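# Transfer 96-well plate from bench spot B1 to nest N1

## Task

Pick up the 96-well plate from bench spot B1 and put it on the raised nest N1. It must rest level within the nest's locating features, with its well A1 (the clipped corner) at the nest corner labelled A1. Then open the gripper and withdraw the robot from the plate.

## Robot and tools

Robot: two arms, left_arm and right_arm, each ending in a two-finger gripper. Everything is expressed in one scene frame. Its origin is on the tabletop midway between the arms, +z is up, +x reaches out over the table, and left_arm sits on the +y side. The arm names do not match image sides. Viewed from behind the arms, B1 (the bench spot) is on the left and N1 (the raised nest) on the right. The plate has one clipped corner, and that corner is well A1.

Gripper frame: fingers extend along the gripper's +z axis and close along its y axis. The reported end_effector_position is the point between the pads, roughly 1 cm short of the fingertips. Reported positions can be off, more so at long reach. Arms usually stop a centimetre or more short of the commanded pose, most often too low. Very small commands of a few mm may produce no motion.

Row format (shared by execute_actions and move): one flat list of 16 numbers covering both arms, even if only one arm moves. The order is left_arm x, y, z, qw, qx, qy, qz, opening, then the same eight for right_arm. x, y, z is an absolute target position for that gripper, in metres, in the scene frame. qw, qx, qy, qz is an absolute target orientation quaternion, w first, in the scene frame. Opening runs from -1 (closed) to +1 (fully open, 0.094 m). It is absolute, on the same scale as grip_measured. An optional 12 extra numbers (28 total) set per-joint stiffness scales from 0 to 1, left_arm's six then right_arm's six, in Joint positions order. Each scale multiplies that joint's position gain and stays in force until changed. To keep an arm still, resend its last reported position and quaternion plus the intended opening every time. To keep an orientation fixed, resend the same quaternion rather than a drifted reported one.

Control limits: each control step clips the commanded pose to within 70 mm and 16 degrees of the measured pose. Damped inverse kinematics then favours position over orientation. Joint ranges (rad, base to gripper): waist -2.880 to 2.880, shoulder 0.000 to 3.142, elbow 0.000 to 3.019, wrist pitch -1.693 to 1.571, wrist yaw -1.571 to 1.571, wrist roll -2.094 to 2.094. Elbows stop just before full extension.

execute_actions(actions): a list of up to 15 actions, run in order. Each action is a table of up to 15 rows, one row per 1/30 s step. A short table repeats its final row until 15 steps have passed. An action is rejected for both arms if any target lies more than 0.6 m from that gripper's current position along any of the gripper's own axes. If the first action fails that test, or any action is malformed, the entire call is rejected and nothing moves. An empty list simply returns the current state and images. After an action an arm only continues as far as its last clipped pose, so send the remainder in later actions.

move(target, speed, blocking): target is one row as above. Each gripper follows a straight line toward its absolute pose, rotating the short way, and all arms finish together within 0.5 to 10 s (cut off at 10 s). speed is the path's top speed in m/s, 0.002 to 0.5, default 0.25, and turning is capped at twice that value in rad/s. Openings are applied at the start. Paths ignore obstacles and the other arm. Grippers lag, drift and may overshoot speed near full extension. Faster contact and targets deeper past contact press harder. blocking=false returns after 0.5 s while motion continues; then use wait(0) to poll, or stop, before issuing further rows or moves. The result adds a move: line giving the ending (done, off_target, moving, held, fault) and any limits, plus each gripper's distance from its pose. If only one arm is named, the other finished. held means a check blocked the last step. limits=paced means the pose was clipped. limits=held means some steps were blocked, and the arm may then jump faster than speed.

wait(seconds): 0 to 10 s; arms hold their last command. It returns early when a running move ends. stop(): brakes a running move, which needs room to do so; the fingers keep moving. zoom_image(camera, region): enlarges a region [x0, y0, x1, y1] (pixels, top-left origin, at most 504 by 504) of the latest image from cam_head_left, cam_head_right (672x504) or cam_left_wrist, cam_right_wrist (504x504). finished_scene(scene): ends the current scene, given by its number. It is irreversible and reports success.

Results: the state line left_arm: … | right_arm: … gives each gripper's position and quaternion. Hand target lines show the pose each controller is now driving toward. Step readings list positions at some steps, and HELD with an arm label marks a step on which that arm's command was partly held back. A pose unreachable line means the clearance check altered or blocked that arm's command. grip_measured is the measured opening on the command scale, with up to about 1 mm of fixed per-gripper error. The last Joint positions value is the opening in metres. FAULT lines report arm stops. MOTOR HOT appears at 85 °C, and at 100 °C an OVER-TEMPERATURE FAULT drops that arm. Camera calibration (intrinsics and T_world_to_cam) is provided and is slightly off.

Gripping: to hold, command an opening about 0.03 below grip_measured; a smaller gap grips more lightly. Pads push about 50 to 62 N, less on thin parts. Holding a load heats motors, including while idle.

Avoid: dropping the plate from any real height (a few mm at release is fine), knocking anything off the table, arms colliding or pressing on each other, and slams or hard pushes. Loose objects may occasionally get nudged by outside disturbances, so check before finishing.

Each tool is called after "Request:" by a JSON object that holds its "op" and its "data".

## Session

Request:
{"op": "execute_actions", "data": {"actions": []}}

Scene clock: 0.00 s.
left_arm: end_effector_position=(+0.3219, +0.7176, +0.3485) grip_measured=+1.000 end_effector_quat_wxyz=(-0.506, +0.590, -0.562, -0.282) | right_arm: end_effector_position=(+0.4293, +0.1323, +0.1350) grip_measured=+1.000 end_effector_quat_wxyz=(-0.388, +0.331, +0.805, +0.304)
Joint positions: left_arm=[ 0.876  1.141  0.961 -0.23  -0.601 -0.543  0.094] | right_arm=[ 0.72   1.995  1.59  -1.068 -1.028  1.41   0.094]
Joint velocities: left_arm=[ 0.005 -0.005  0.002 -0.002 -0.095  0.022  0.   ] | right_arm=[ 0.005  0.005  0.017  0.007 -0.066 -0.11   0.   ]
Hand target (left_arm): +0.325, +0.720, +0.362; -0.516, +0.589, -0.555, -0.281
Hand target (right_arm): +0.436, +0.137, +0.151; -0.379, +0.322, +0.808, +0.318
Joint stiffness scale: left_arm=[1. 1. 1. 1. 1. 1.] | right_arm=[1. 1. 1. 1. 1. 1.]

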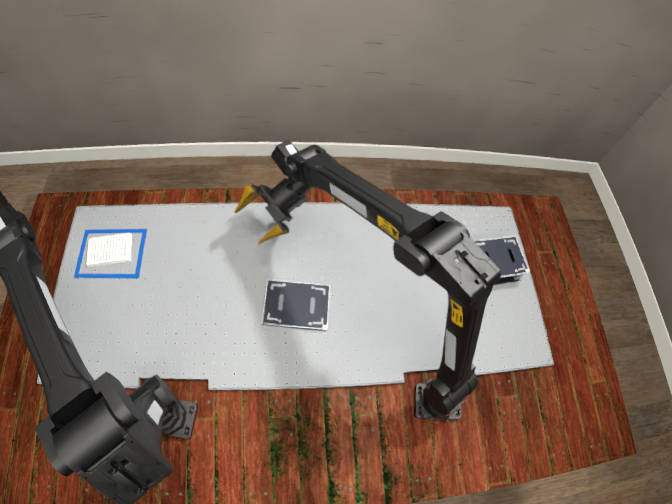

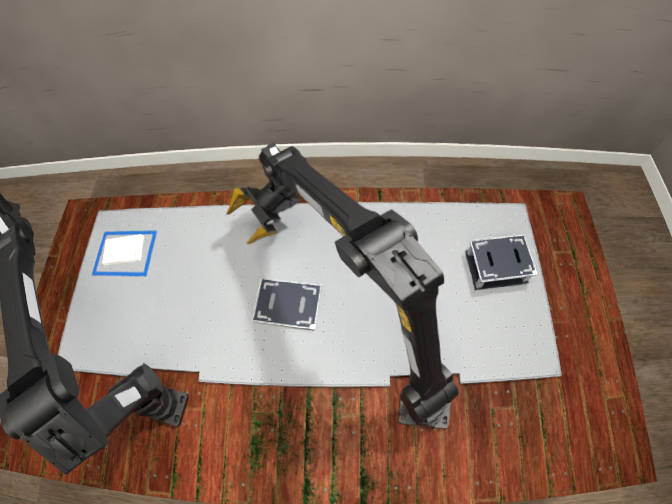

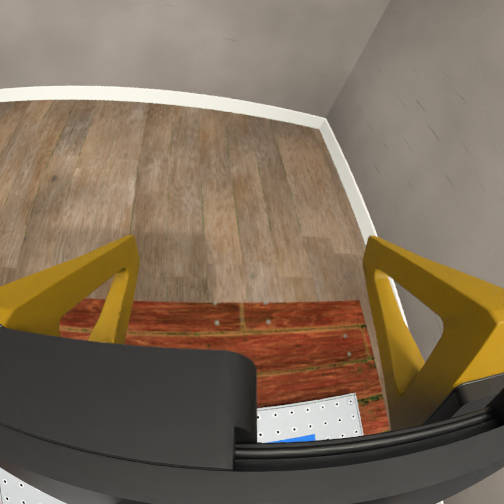

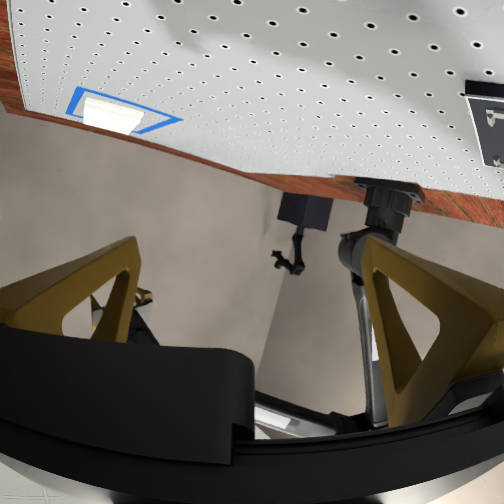

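Request:
{"op": "zoom_image", "data": {"camera": "cam_head_left", "region": [40, 200, 360, 350]}}

Request:
{"op": "zoom_image", "data": {"camera": "cam_head_right", "region": [430, 210, 590, 310]}}

Request:
{"op": "zoom_image", "data": {"camera": "cam_head_right", "region": [70, 210, 340, 340]}}

Region (40, 200, 360, 350) of cam_head_left's 672x504 image, scaled by 1.575, with more detail than that image has; it fills the top 236 rows of this view, and the rest is white.

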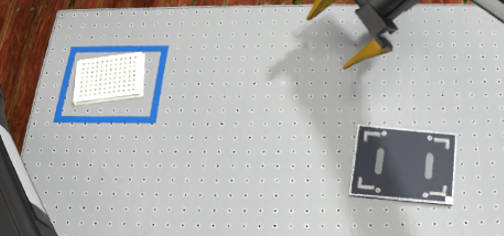

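Region (430, 210, 590, 310) of cam_head_right's 672x504 image, scaled by 3.150, with more detail than that image has; it fills the top 315 rows of this view, and the rest is white.

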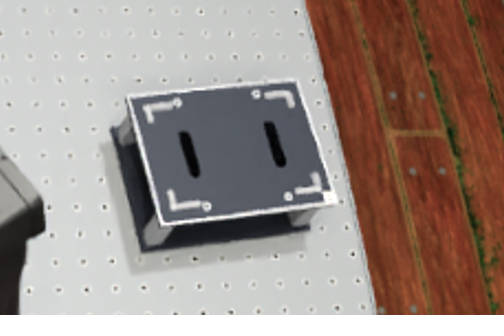

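Region (70, 210, 340, 340) of cam_head_right's 672x504 image, scaled by 1.867, with more detail than that image has; it fills the top 243 rows of this view, and the rest is white.

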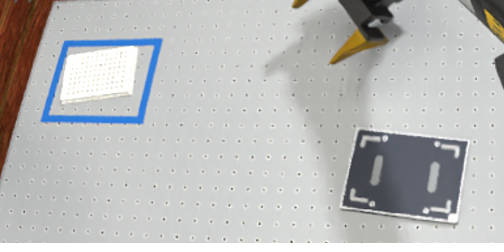

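Request:
{"op": "move", "data": {"target": [0.44,0.55,0.2,0,0.707,-0.707,0,1, 0.40,-0.5,0.28,0,0.707,0.707,0,1], "speed": 0.3}}

Scene clock: 14.10 s.
left_arm: end_effector_position=(+0.4224, +0.5455, +0.1873) grip_measured=+1.000 end_effector_quat_wxyz=(+0.009, +0.703, -0.711, -0.004) | right_arm: end_effector_position=(+0.3877, -0.4969, +0.2697) grip_measured=+1.000 end_effector_quat_wxyz=(-0.027, +0.711, +0.702, -0.007)
Joint positions: left_arm=[ 0.666  1.625  1.435 -1.4   -0.002 -1.093  0.094] | right_arm=[-0.283  1.486  1.49  -1.63  -0.005  1.156  0.094]
Joint velocities: left_arm=[ 0.015  0.005  0.012 -0.012  0.022  0.007  0.   ] | right_arm=[-0.005 -0.005  0.007  0.007 -0.007 -0.022  0.   ]
Hand target (left_arm): +0.437, +0.547, +0.199; -0.002, +0.705, -0.709, +0.002
Hand target (right_arm): +0.398, -0.501, +0.284; -0.011, +0.706, +0.708, -0.001
Off the commanded pose (left_arm): 0.022 m, 1 deg.
Off the commanded pose (right_arm): 0.016 m, 3 deg.
Joint stiffness scale: left_arm=[1. 1. 1. 1. 1. 1.] | right_arm=[1. 1. 1. 1. 1. 1.]
move: off_target (left_arm, right_arm)
camera_calibration (this result's frames):
cam_left_wrist: T_world_to_cam=[[0.999755, -0.0106967, -0.019398, -0.411993], [0.00271699, -0.809862, 0.586614, 0.337662], [-0.0219846, -0.586522, -0.809635, 0.606614], [0, 0, 0, 1]] pos_world=[0.424311, 0.624845, 0.285067]
cam_right_wrist: T_world_to_cam=[[-0.998926, 0.00845876, 0.0455468, 0.383223], [0.0342388, 0.797091, 0.602888, 0.225275], [-0.0312053, 0.6038, -0.796524, 0.651269], [0, 0, 0, 1]] pos_world=[0.395421, -0.576042, 0.365482]

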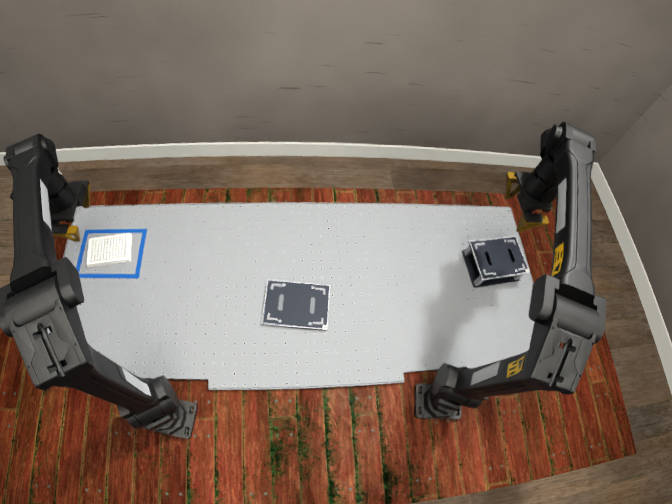

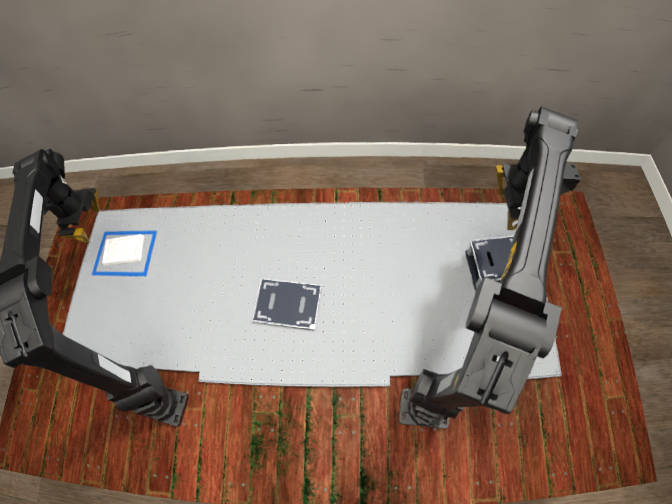

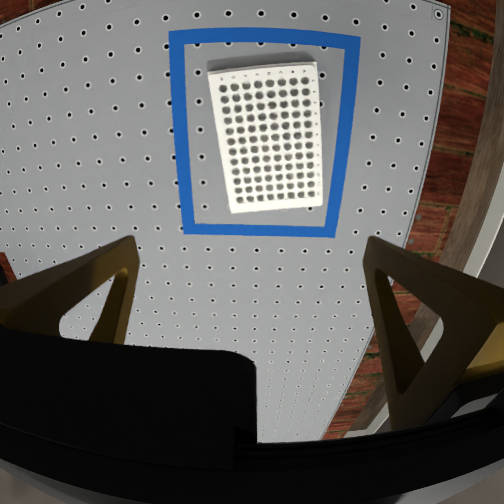

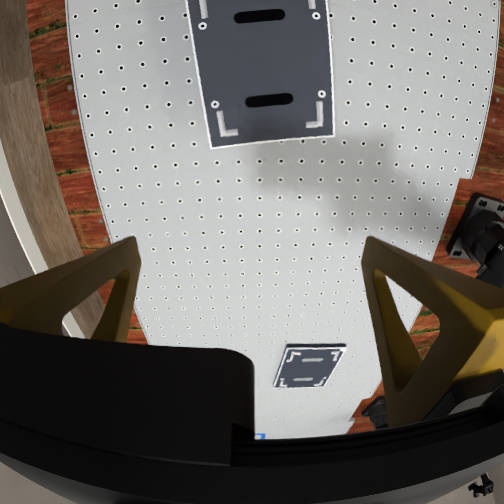

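Request:
{"op": "zoom_image", "data": {"camera": "cam_left_wrist", "region": [160, 30, 370, 240]}}

Request:
{"op": "zoom_image", "data": {"camera": "cam_right_wrist", "region": [160, 0, 370, 170]}}

Region (160, 30, 370, 240) of cam_left_wrist's 504x504 image, scaled by 2.400, with more detail than that image has.

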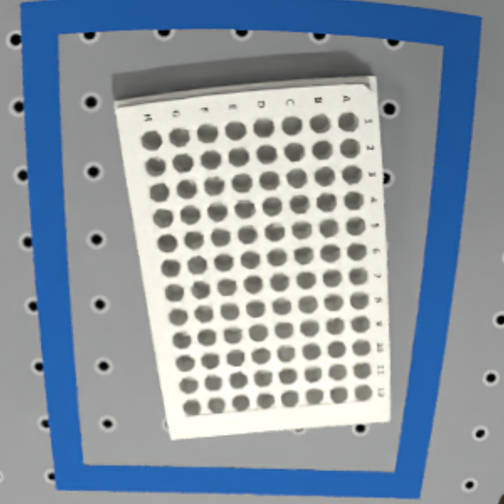

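Region (160, 0, 370, 170) of cam_right_wrist's 504x504 image, scaled by 2.400, with more detail than that image has; it fills the top 408 rows of this view, and the rest is white.

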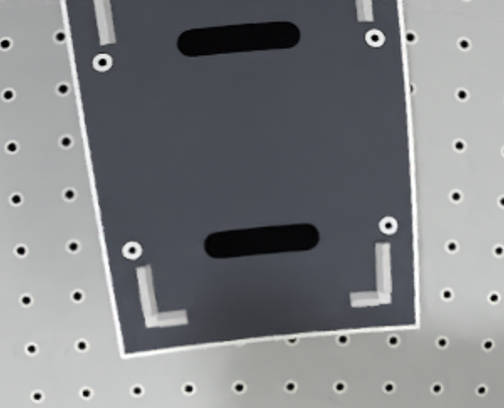

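Request:
{"op": "move", "data": {"target": [0.448,0.546,0.085,0,0.743,-0.669,0,1, 0.40,-0.58,0.30,0,0.707,0.707,0,1], "speed": 0.15}}

Scene clock: 29.80 s.
left_arm: end_effector_position=(+0.4434, +0.5492, +0.0917) grip_measured=+1.000 end_effector_quat_wxyz=(-0.002, +0.741, -0.672, -0.000) | right_arm: end_effector_position=(+0.3919, -0.5711, +0.2834) grip_measured=+1.000 end_effector_quat_wxyz=(-0.018, +0.709, +0.705, -0.004)
Joint positions: left_arm=[ 0.654  1.736  1.318 -1.149 -0.002 -1.215  0.094] | right_arm=[-0.423  1.578  1.632 -1.661 -0.001  1.009  0.094]
Joint velocities: left_arm=[ 0.005 -0.015  0.012 -0.002 -0.007 -0.007  0.   ] | right_arm=[-0.005 -0.005 -0.012 -0.007 -0.007 -0.037  0.   ]
Hand target (left_arm): +0.447, +0.545, +0.085; -0.000, +0.743, -0.669, -0.000
Hand target (right_arm): +0.399, -0.580, +0.299; -0.001, +0.707, +0.707, +0.001
Off the commanded pose (left_arm): 0.009 m, 0 deg.
Off the commanded pose (right_arm): 0.020 m, 2 deg.
Joint stiffness scale: left_arm=[1. 1. 1. 1. 1. 1.] | right_arm=[1. 1. 1. 1. 1. 1.]
move: off_target (right_arm)
camera_calibration (this result's frames):
cam_left_wrist: T_world_to_cam=[[0.995115, 0.09872, 0.000648793, -0.494698], [0.0801398, -0.811626, 0.578654, 0.364082], [0.0576513, -0.575775, -0.815573, 0.491193], [0, 0, 0, 1]] pos_world=[0.434786, 0.627152, 0.190247]
cam_right_wrist: T_world_to_cam=[[-0.999609, 0.00218029, 0.0278623, 0.389141], [0.0184164, 0.801269, 0.598021, 0.285952], [-0.0210213, 0.5983, -0.800996, 0.70133], [0, 0, 0, 1]] pos_world=[0.398465, -0.649579, 0.379915]

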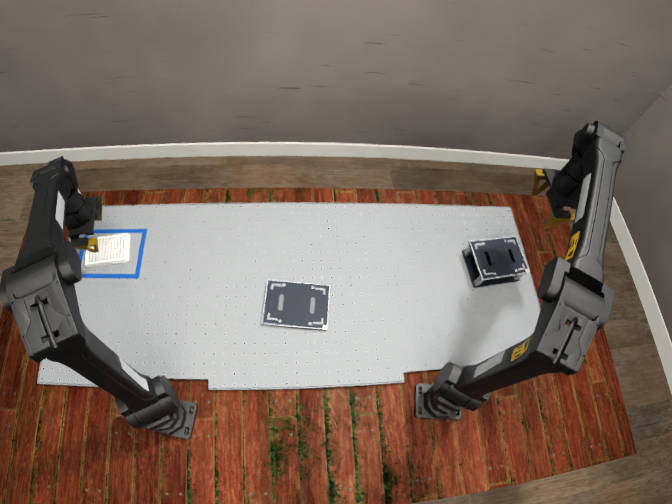

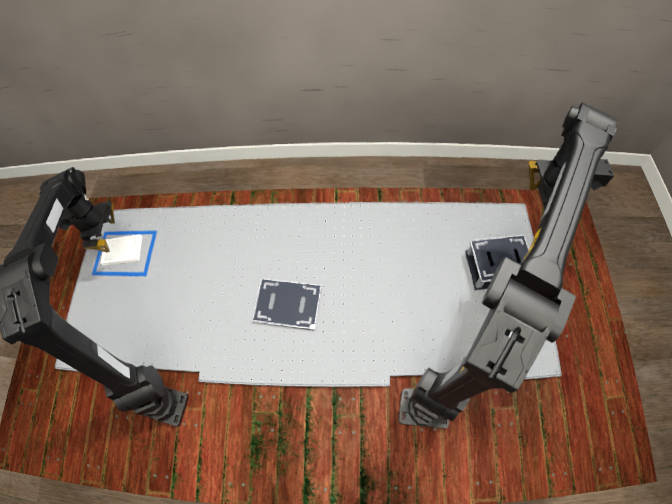

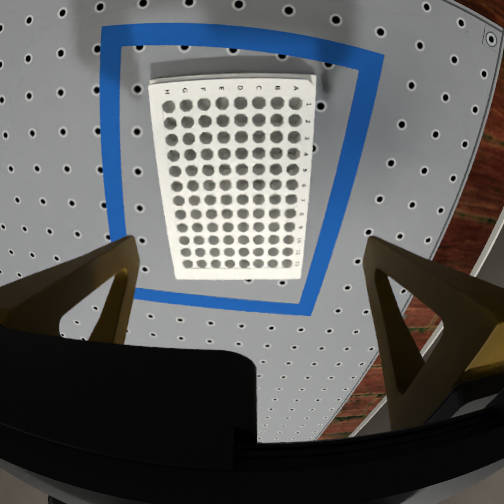

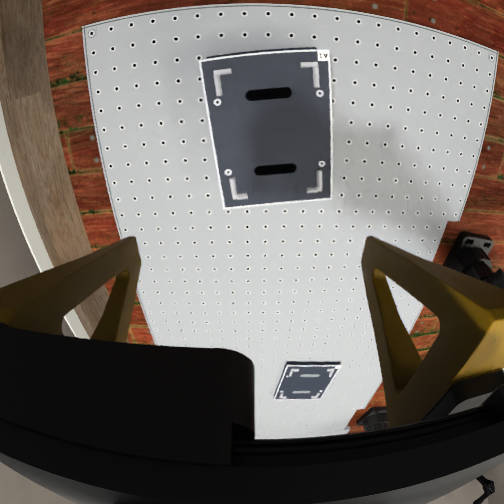

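Request:
{"op": "move", "data": {"target": [0.437,0.542,0.045,0,0.743,-0.669,0,1, 0.40,-0.58,0.30,0,0.707,0.707,0,1], "speed": 0.08}}

Scene clock: 33.43 s.
left_arm: end_effector_position=(+0.4357, +0.5455, +0.0578) grip_measured=+1.000 end_effector_quat_wxyz=(-0.008, +0.742, -0.671, +0.002) | right_arm: end_effector_position=(+0.3919, -0.5711, +0.2834) grip_measured=+1.000 end_effector_quat_wxyz=(-0.018, +0.708, +0.706, -0.004)
Joint positions: left_arm=[ 0.654  1.749  1.236 -1.042 -0.002 -1.217  0.094] | right_arm=[-0.423  1.578  1.632 -1.661 -0.001  1.007  0.094]
Joint velocities: left_arm=[-0.005 -0.024  0.007 -0.002 -0.037  0.066  0.   ] | right_arm=[-0.015 -0.005 -0.017 -0.022  0.007 -0.007  0.   ]
Hand target (left_arm): +0.436, +0.542, +0.045; -0.000, +0.743, -0.669, -0.000
Hand target (right_arm): +0.400, -0.580, +0.300; +0.000, +0.707, +0.707, -0.000
Off the commanded pose (left_arm): 0.013 m, 1 deg.
Off the commanded pose (right_arm): 0.020 m, 2 deg.
Joint stiffness scale: left_arm=[1. 1. 1. 1. 1. 1.] | right_arm=[1. 1. 1. 1. 1. 1.]
move: off_target (left_arm, right_arm)
camera_calibration (this result's frames):
cam_left_wrist: T_world_to_cam=[[0.994808, 0.100959, 0.0128268, -0.488504], [0.0752693, -0.814719, 0.57495, 0.385313], [0.0684966, -0.570999, -0.818088, 0.454652], [0, 0, 0, 1]] pos_world=[0.425824, 0.622847, 0.156676]
cam_right_wrist: T_world_to_cam=[[-0.999613, -0.000108066, 0.0278151, 0.387848], [0.0165554, 0.801267, 0.598078, 0.286664], [-0.022352, 0.598307, -0.800955, 0.701843], [0, 0, 0, 1]] pos_world=[0.39864, -0.64957, 0.37991]

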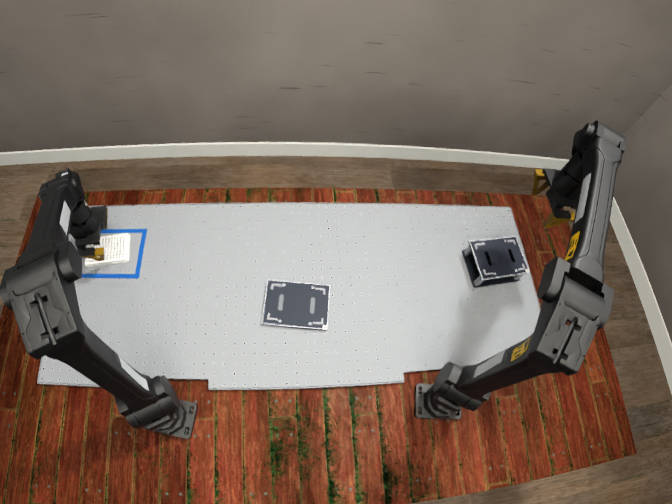

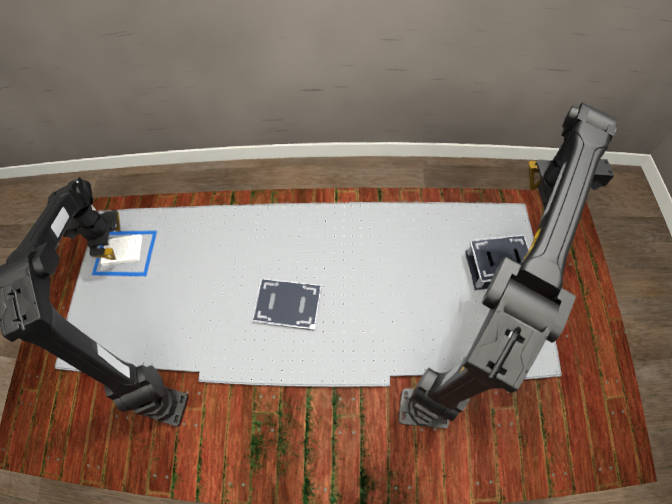

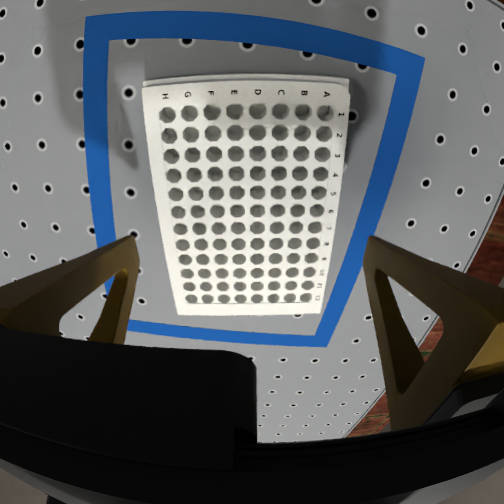

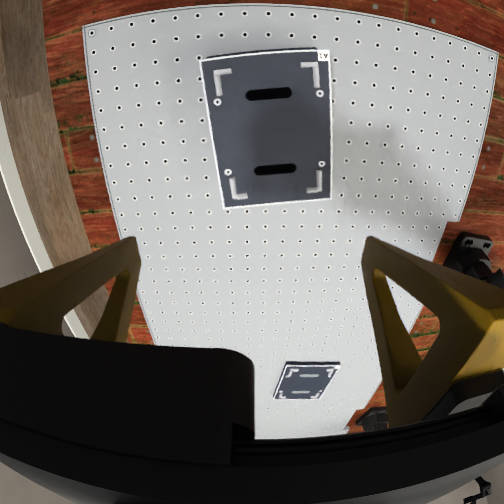

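Request:
{"op": "move", "data": {"target": [0.434,0.541,0.015,0,0.743,-0.669,0,1, 0.40,-0.58,0.30,0,0.707,0.707,0,1], "speed": 0.05}}

Scene clock: 36.60 s.
left_arm: end_effector_position=(+0.4337, +0.5445, +0.0273) grip_measured=+1.000 end_effector_quat_wxyz=(-0.008, +0.742, -0.671, +0.002) | right_arm: end_effector_position=(+0.3919, -0.5711, +0.2834) grip_measured=+1.000 end_effector_quat_wxyz=(-0.018, +0.708, +0.706, -0.004)
Joint positions: left_arm=[ 0.654  1.786  1.196 -0.964 -0.002 -1.217  0.094] | right_arm=[-0.423  1.578  1.632 -1.661 -0.001  1.007  0.094]
Joint velocities: left_arm=[ 0.005 -0.005  0.002  0.017  0.022 -0.007  0.   ] | right_arm=[-0.005 -0.015 -0.017  0.017  0.051  0.051  0.   ]
Hand target (left_arm): +0.433, +0.541, +0.015; -0.000, +0.743, -0.669, +0.000
Hand target (right_arm): +0.400, -0.580, +0.300; +0.000, +0.707, +0.707, -0.000
Off the commanded pose (left_arm): 0.013 m, 1 deg.
Off the commanded pose (right_arm): 0.020 m, 2 deg.
Joint stiffness scale: left_arm=[1. 1. 1. 1. 1. 1.] | right_arm=[1. 1. 1. 1. 1. 1.]
move: off_target (left_arm, right_arm)
camera_calibration (this result's frames):
cam_left_wrist: T_world_to_cam=[[0.994812, 0.100961, 0.0124689, -0.486027], [0.0754664, -0.814623, 0.57506, 0.402033], [0.0682162, -0.571136, -0.818016, 0.429523], [0, 0, 0, 1]] pos_world=[0.423865, 0.621891, 0.126223]
cam_right_wrist: T_world_to_cam=[[-0.999613, -0.000108066, 0.0278151, 0.387848], [0.0165554, 0.801267, 0.598078, 0.286664], [-0.022352, 0.598307, -0.800955, 0.701843], [0, 0, 0, 1]] pos_world=[0.39864, -0.64957, 0.37991]

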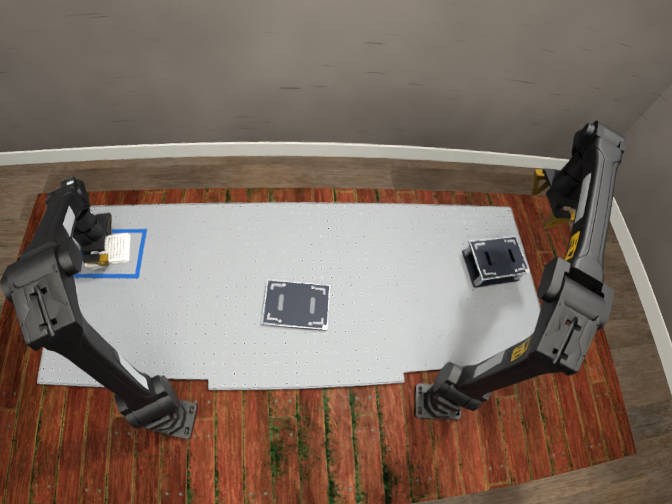

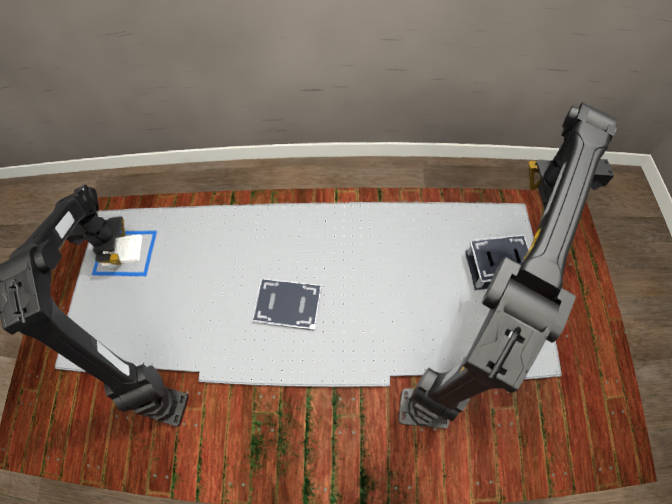

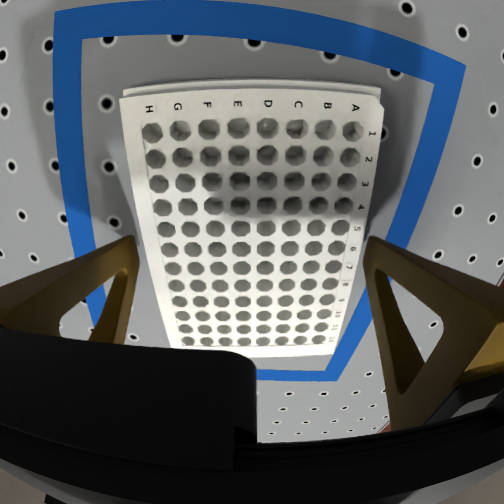

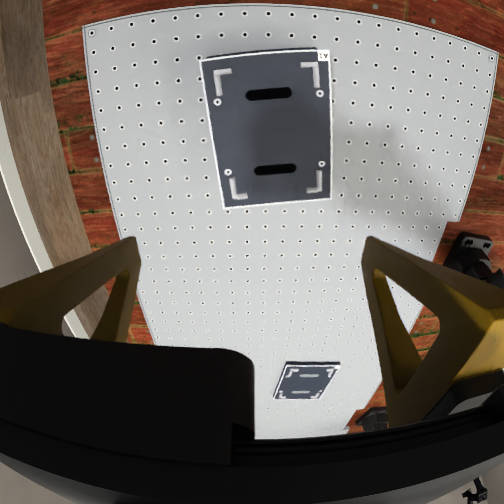

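Centred. Lower further.

Request:
{"op": "move", "data": {"target": [0.434,0.541,0.002,0,0.743,-0.669,0,1, 0.40,-0.58,0.30,0,0.707,0.707,0,1], "speed": 0.03}}

Scene clock: 40.20 s.
left_arm: end_effector_position=(+0.4356, +0.5454, +0.0214) grip_measured=+1.000 end_effector_quat_wxyz=(-0.013, +0.742, -0.671, +0.004) | right_arm: end_effector_position=(+0.3919, -0.5711, +0.2834) grip_measured=+1.000 end_effector_quat_wxyz=(-0.018, +0.708, +0.706, -0.004)
Joint positions: left_arm=[ 0.654  1.794  1.188 -0.939 -0.002 -1.217  0.094] | right_arm=[-0.423  1.578  1.632 -1.661 -0.001  1.007  0.094]
Joint velocities: left_arm=[ 0.005  0.005  0.007 -0.017  0.007  0.081  0.   ] | right_arm=[-0.005 -0.015  0.012 -0.002 -0.022  0.037  0.   ]
Hand target (left_arm): +0.433, +0.541, +0.002; +0.000, +0.743, -0.669, -0.000
Hand target (right_arm): +0.400, -0.580, +0.300; +0.000, +0.707, +0.707, -0.000
Off the commanded pose (left_arm): 0.020 m, 2 deg.
Off the commanded pose (right_arm): 0.020 m, 2 deg.
Joint stiffness scale: left_arm=[1. 1. 1. 1. 1. 1.] | right_arm=[1. 1. 1. 1. 1. 1.]
move: off_target (left_arm, right_arm)
camera_calibration (this result's frames):
cam_left_wrist: T_world_to_cam=[[0.994644, 0.100879, 0.0224906, -0.487974], [0.0699611, -0.817309, 0.571936, 0.409948], [0.0760783, -0.5673, -0.81999, 0.419611], [0, 0, 0, 1]] pos_world=[0.424757, 0.622326, 0.120587]
cam_right_wrist: T_world_to_cam=[[-0.999613, -0.000108066, 0.0278151, 0.387848], [0.0165554, 0.801267, 0.598078, 0.286664], [-0.022352, 0.598307, -0.800955, 0.701843], [0, 0, 0, 1]] pos_world=[0.39864, -0.64957, 0.37991]

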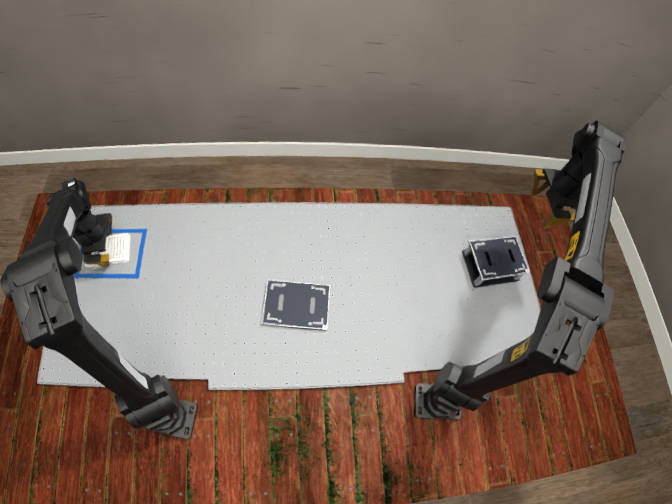

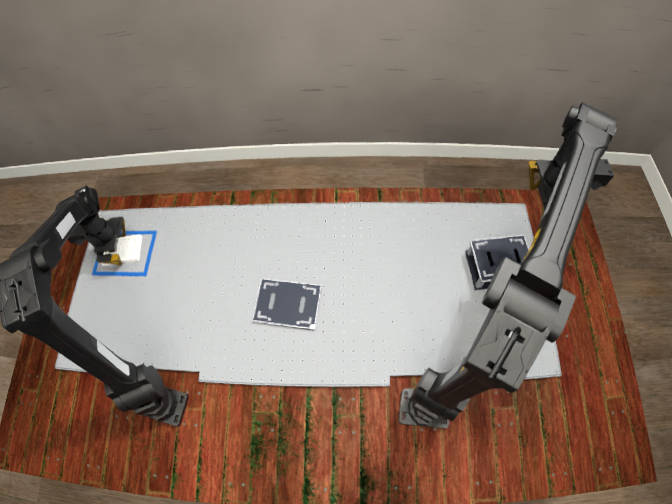

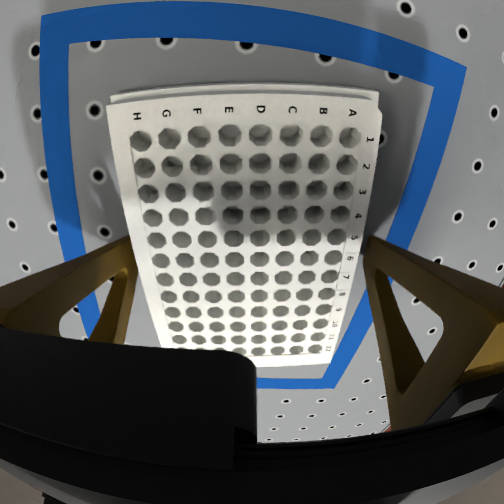

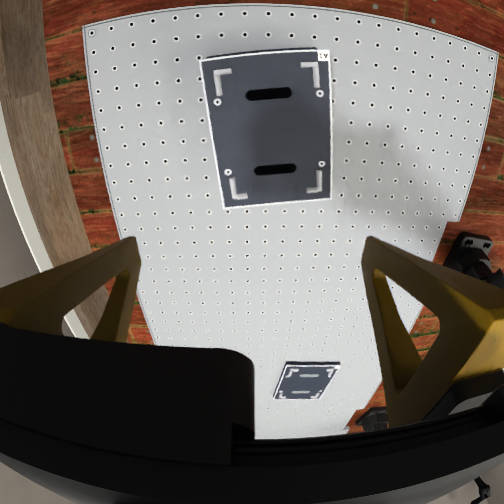

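Request:
{"op": "move", "data": {"target": [0.434,0.541,0.012,0,0.743,-0.669,0,0.76, 0.40,-0.58,0.30,0,0.707,0.707,0,1], "speed": 0.03}}

Scene clock: 43.40 s.
left_arm: end_effector_position=(+0.4356, +0.5455, +0.0214) grip_measured=+0.776 end_effector_quat_wxyz=(-0.013, +0.742, -0.671, +0.004) | right_arm: end_effector_position=(+0.3919, -0.5711, +0.2834) grip_measured=+1.000 end_effector_quat_wxyz=(-0.018, +0.708, +0.706, -0.004)
Joint positions: left_arm=[ 0.654  1.794  1.188 -0.939 -0.003 -1.217  0.083] | right_arm=[-0.423  1.578  1.632 -1.661 -0.001  1.007  0.094]
Joint velocities: left_arm=[-0.015  0.005 -0.007 -0.002 -0.007 -0.007 -0.001] | right_arm=[-0.015 -0.015  0.002  0.017  0.022  0.037  0.   ]
Hand target (left_arm): +0.434, +0.541, +0.012; -0.000, +0.743, -0.669, -0.000
Hand target (right_arm): +0.400, -0.580, +0.300; +0.000, +0.707, +0.707, -0.000
Off the commanded pose (left_arm): 0.011 m, 2 deg.
Off the commanded pose (right_arm): 0.020 m, 2 deg.
Joint stiffness scale: left_arm=[1. 1. 1. 1. 1. 1.] | right_arm=[1. 1. 1. 1. 1. 1.]
move: off_target (left_arm, right_arm)
camera_calibration (this result's frames):
cam_left_wrist: T_world_to_cam=[[0.994647, 0.100882, 0.0223588, -0.487951], [0.0700649, -0.817505, 0.571644, 0.410066], [0.0759468, -0.567018, -0.820197, 0.419554], [0, 0, 0, 1]] pos_world=[0.424744, 0.622351, 0.120615]
cam_right_wrist: T_world_to_cam=[[-0.999613, -0.000108066, 0.0278151, 0.387848], [0.0165554, 0.801267, 0.598078, 0.286664], [-0.022352, 0.598307, -0.800955, 0.701843], [0, 0, 0, 1]] pos_world=[0.39864, -0.64957, 0.37991]

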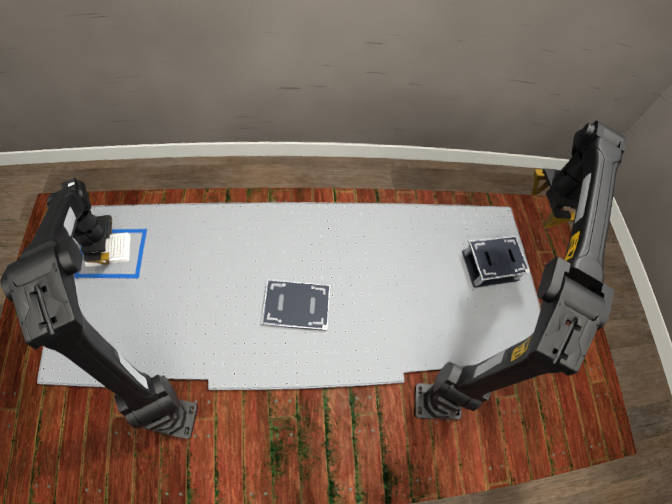

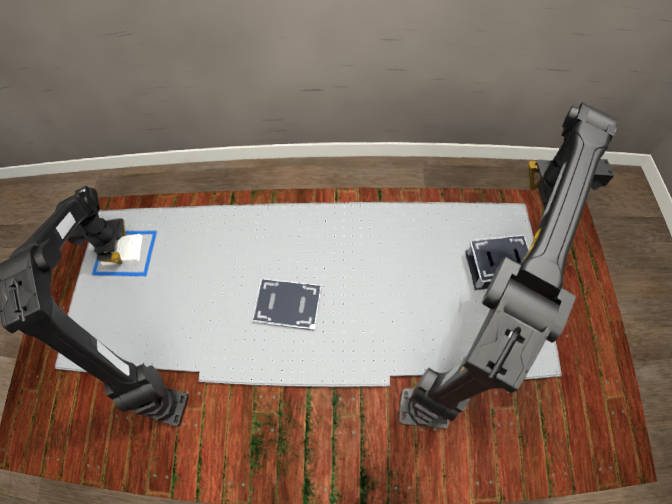

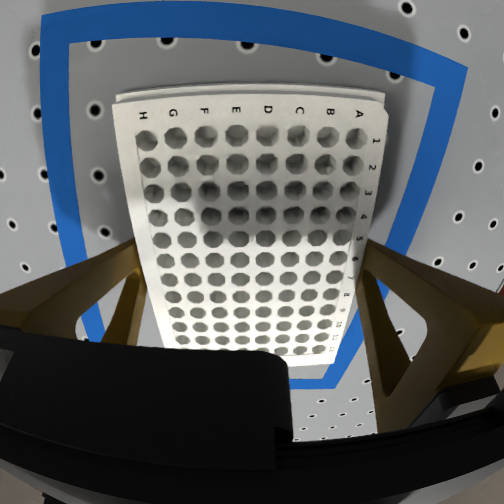

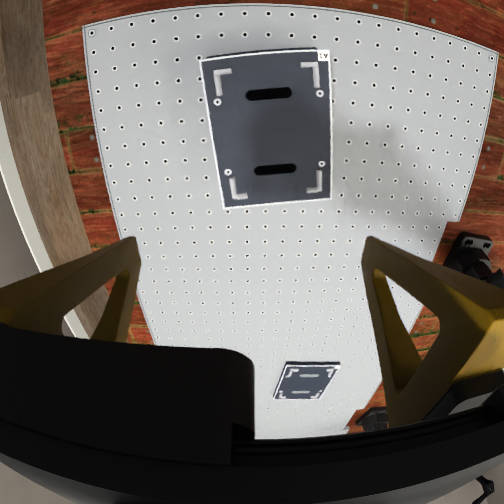

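Request:
{"op": "move", "data": {"target": [0.434,0.541,0.012,0,0.743,-0.669,0,0.74, 0.40,-0.58,0.30,0,0.707,0.707,0,1], "speed": 0.03}}

Request:
{"op": "move", "data": {"target": [0.434,0.541,0.09,0,0.743,-0.669,0,0.74, 0.40,-0.58,0.30,0,0.707,0.707,0,1], "speed": 0.06}}

Scene clock: 47.70 s.
left_arm: end_effector_position=(+0.4356, +0.5455, +0.0214) grip_measured=+0.768 end_effector_quat_wxyz=(-0.013, +0.742, -0.671, +0.004) | right_arm: end_effector_position=(+0.3919, -0.5711, +0.2834) grip_measured=+1.000 end_effector_quat_wxyz=(-0.018, +0.708, +0.706, -0.004)
Joint positions: left_arm=[ 0.654  1.794  1.188 -0.939 -0.003 -1.217  0.083] | right_arm=[-0.423  1.578  1.632 -1.661 -0.001  1.007  0.094]
Joint velocities: left_arm=[ 0.005  0.005  0.012 -0.002 -0.037  0.007 -0.   ] | right_arm=[ 0.005 -0.024 -0.007  0.002 -0.007 -0.037  0.   ]
Hand target (left_arm): +0.434, +0.541, +0.012; -0.000, +0.743, -0.669, -0.000
Hand target (right_arm): +0.400, -0.580, +0.300; +0.000, +0.707, +0.707, -0.000
Off the commanded pose (left_arm): 0.011 m, 2 deg.
Off the commanded pose (right_arm): 0.020 m, 2 deg.
Joint stiffness scale: left_arm=[1. 1. 1. 1. 1. 1.] | right_arm=[1. 1. 1. 1. 1. 1.]
move: off_target (left_arm, right_arm)
camera_calibration (this result's frames):
cam_left_wrist: T_world_to_cam=[[0.994647, 0.100882, 0.0223588, -0.487951], [0.0700649, -0.817505, 0.571644, 0.410066], [0.0759468, -0.567018, -0.820197, 0.419554], [0, 0, 0, 1]] pos_world=[0.424744, 0.622351, 0.120615]
cam_right_wrist: T_world_to_cam=[[-0.999613, -0.000108066, 0.0278151, 0.387848], [0.0165554, 0.801267, 0.598078, 0.286664], [-0.022352, 0.598307, -0.800955, 0.701843], [0, 0, 0, 1]] pos_world=[0.39864, -0.64957, 0.37991]

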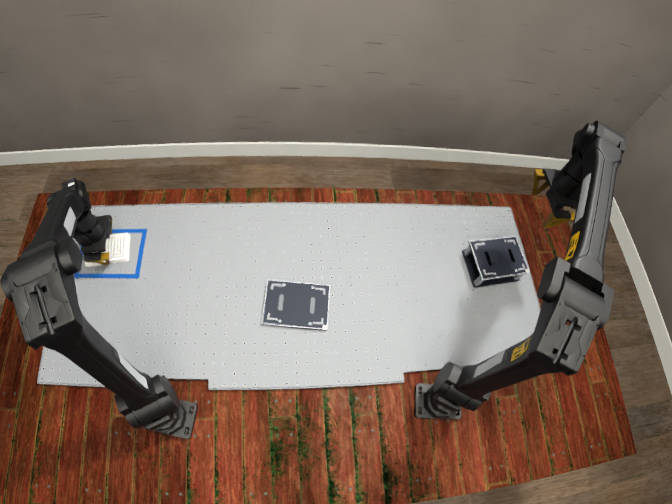

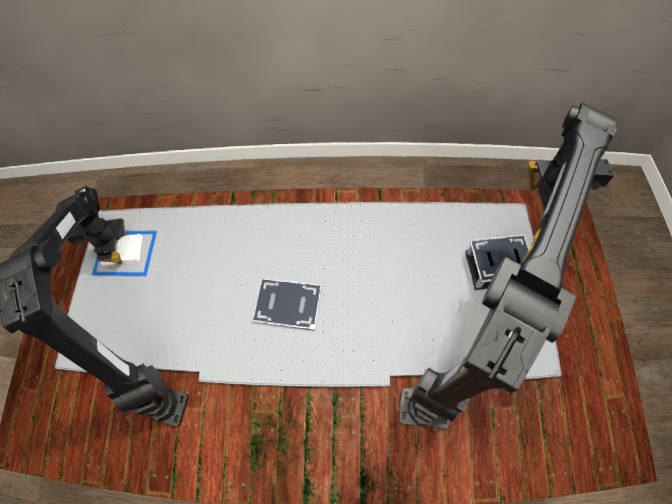

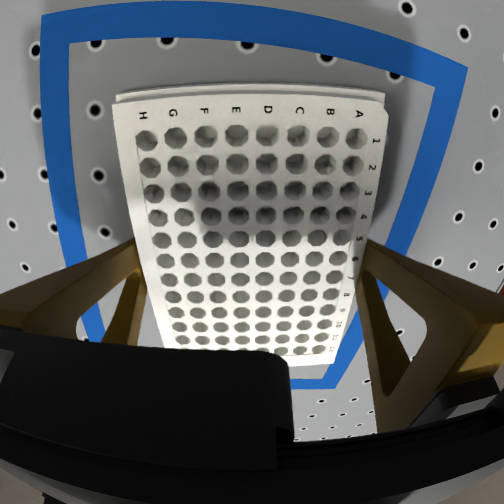

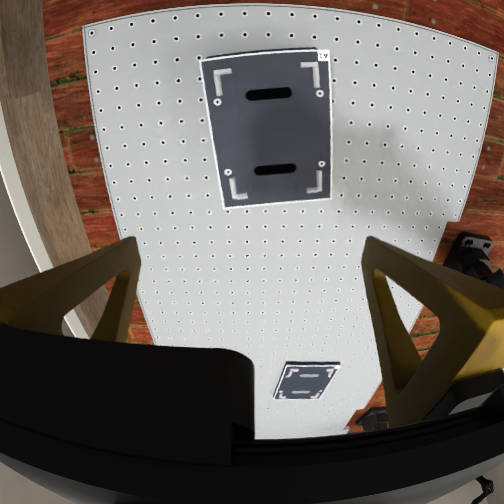

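Scene clock: 49.20 s.
left_arm: end_effector_position=(+0.4180, +0.5369, +0.0698) grip_measured=+0.768 end_effector_quat_wxyz=(+0.020, +0.741, -0.671, -0.010) | right_arm: end_effector_position=(+0.3919, -0.5711, +0.2834) grip_measured=+1.000 end_effector_quat_wxyz=(-0.018, +0.708, +0.706, -0.004)
Joint positions: left_arm=[ 0.654  1.723  1.235 -1.127 -0.003 -1.217  0.083] | right_arm=[-0.423  1.578  1.632 -1.661 -0.001  1.007  0.094]
Joint velocities: left_arm=[-0.015  0.005 -0.002 -0.017 -0.007  0.037 -0.   ] | right_arm=[ 0.015 -0.005  0.007 -0.002  0.022  0.022  0.   ]
Hand target (left_arm): +0.434, +0.541, +0.090; -0.000, +0.743, -0.669, +0.000
Hand target (right_arm): +0.400, -0.580, +0.300; +0.000, +0.707, +0.707, -0.000
Off the commanded pose (left_arm): 0.026 m, 3 deg.
Off the commanded pose (right_arm): 0.020 m, 2 deg.
Joint stiffness scale: left_arm=[1. 1. 1. 1. 1. 1.] | right_arm=[1. 1. 1. 1. 1. 1.]
move: off_target (left_arm, right_arm)
camera_calibration (this result's frames):
cam_left_wrist: T_world_to_cam=[[0.99395, 0.100541, -0.0442073, -0.465595], [0.107155, -0.799407, 0.591157, 0.350068], [0.0240962, -0.592318, -0.805344, 0.489918], [0, 0, 0, 1]] pos_world=[0.413462, 0.616846, 0.167025]
cam_right_wrist: T_world_to_cam=[[-0.999613, -0.000108066, 0.0278151, 0.387848], [0.0165554, 0.801267, 0.598078, 0.286664], [-0.022352, 0.598307, -0.800955, 0.701843], [0, 0, 0, 1]] pos_world=[0.39864, -0.64957, 0.37991]

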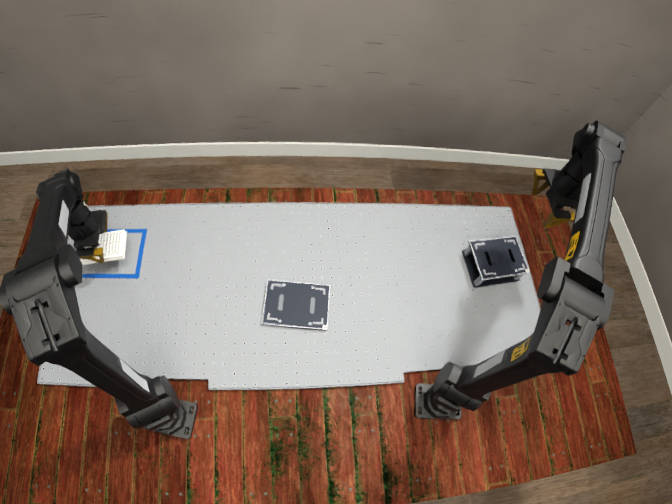

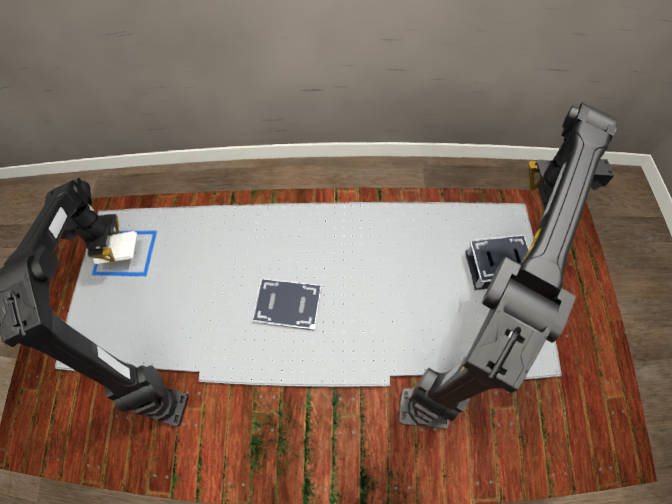

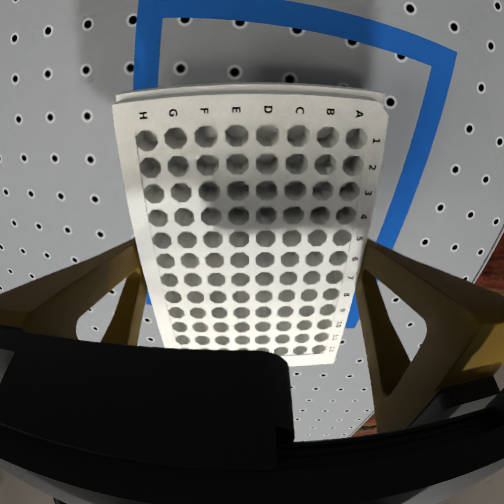

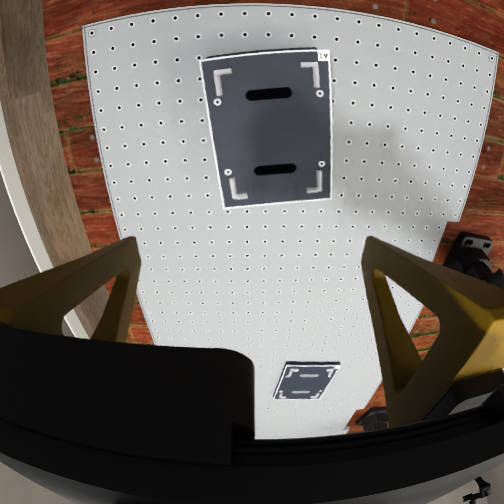

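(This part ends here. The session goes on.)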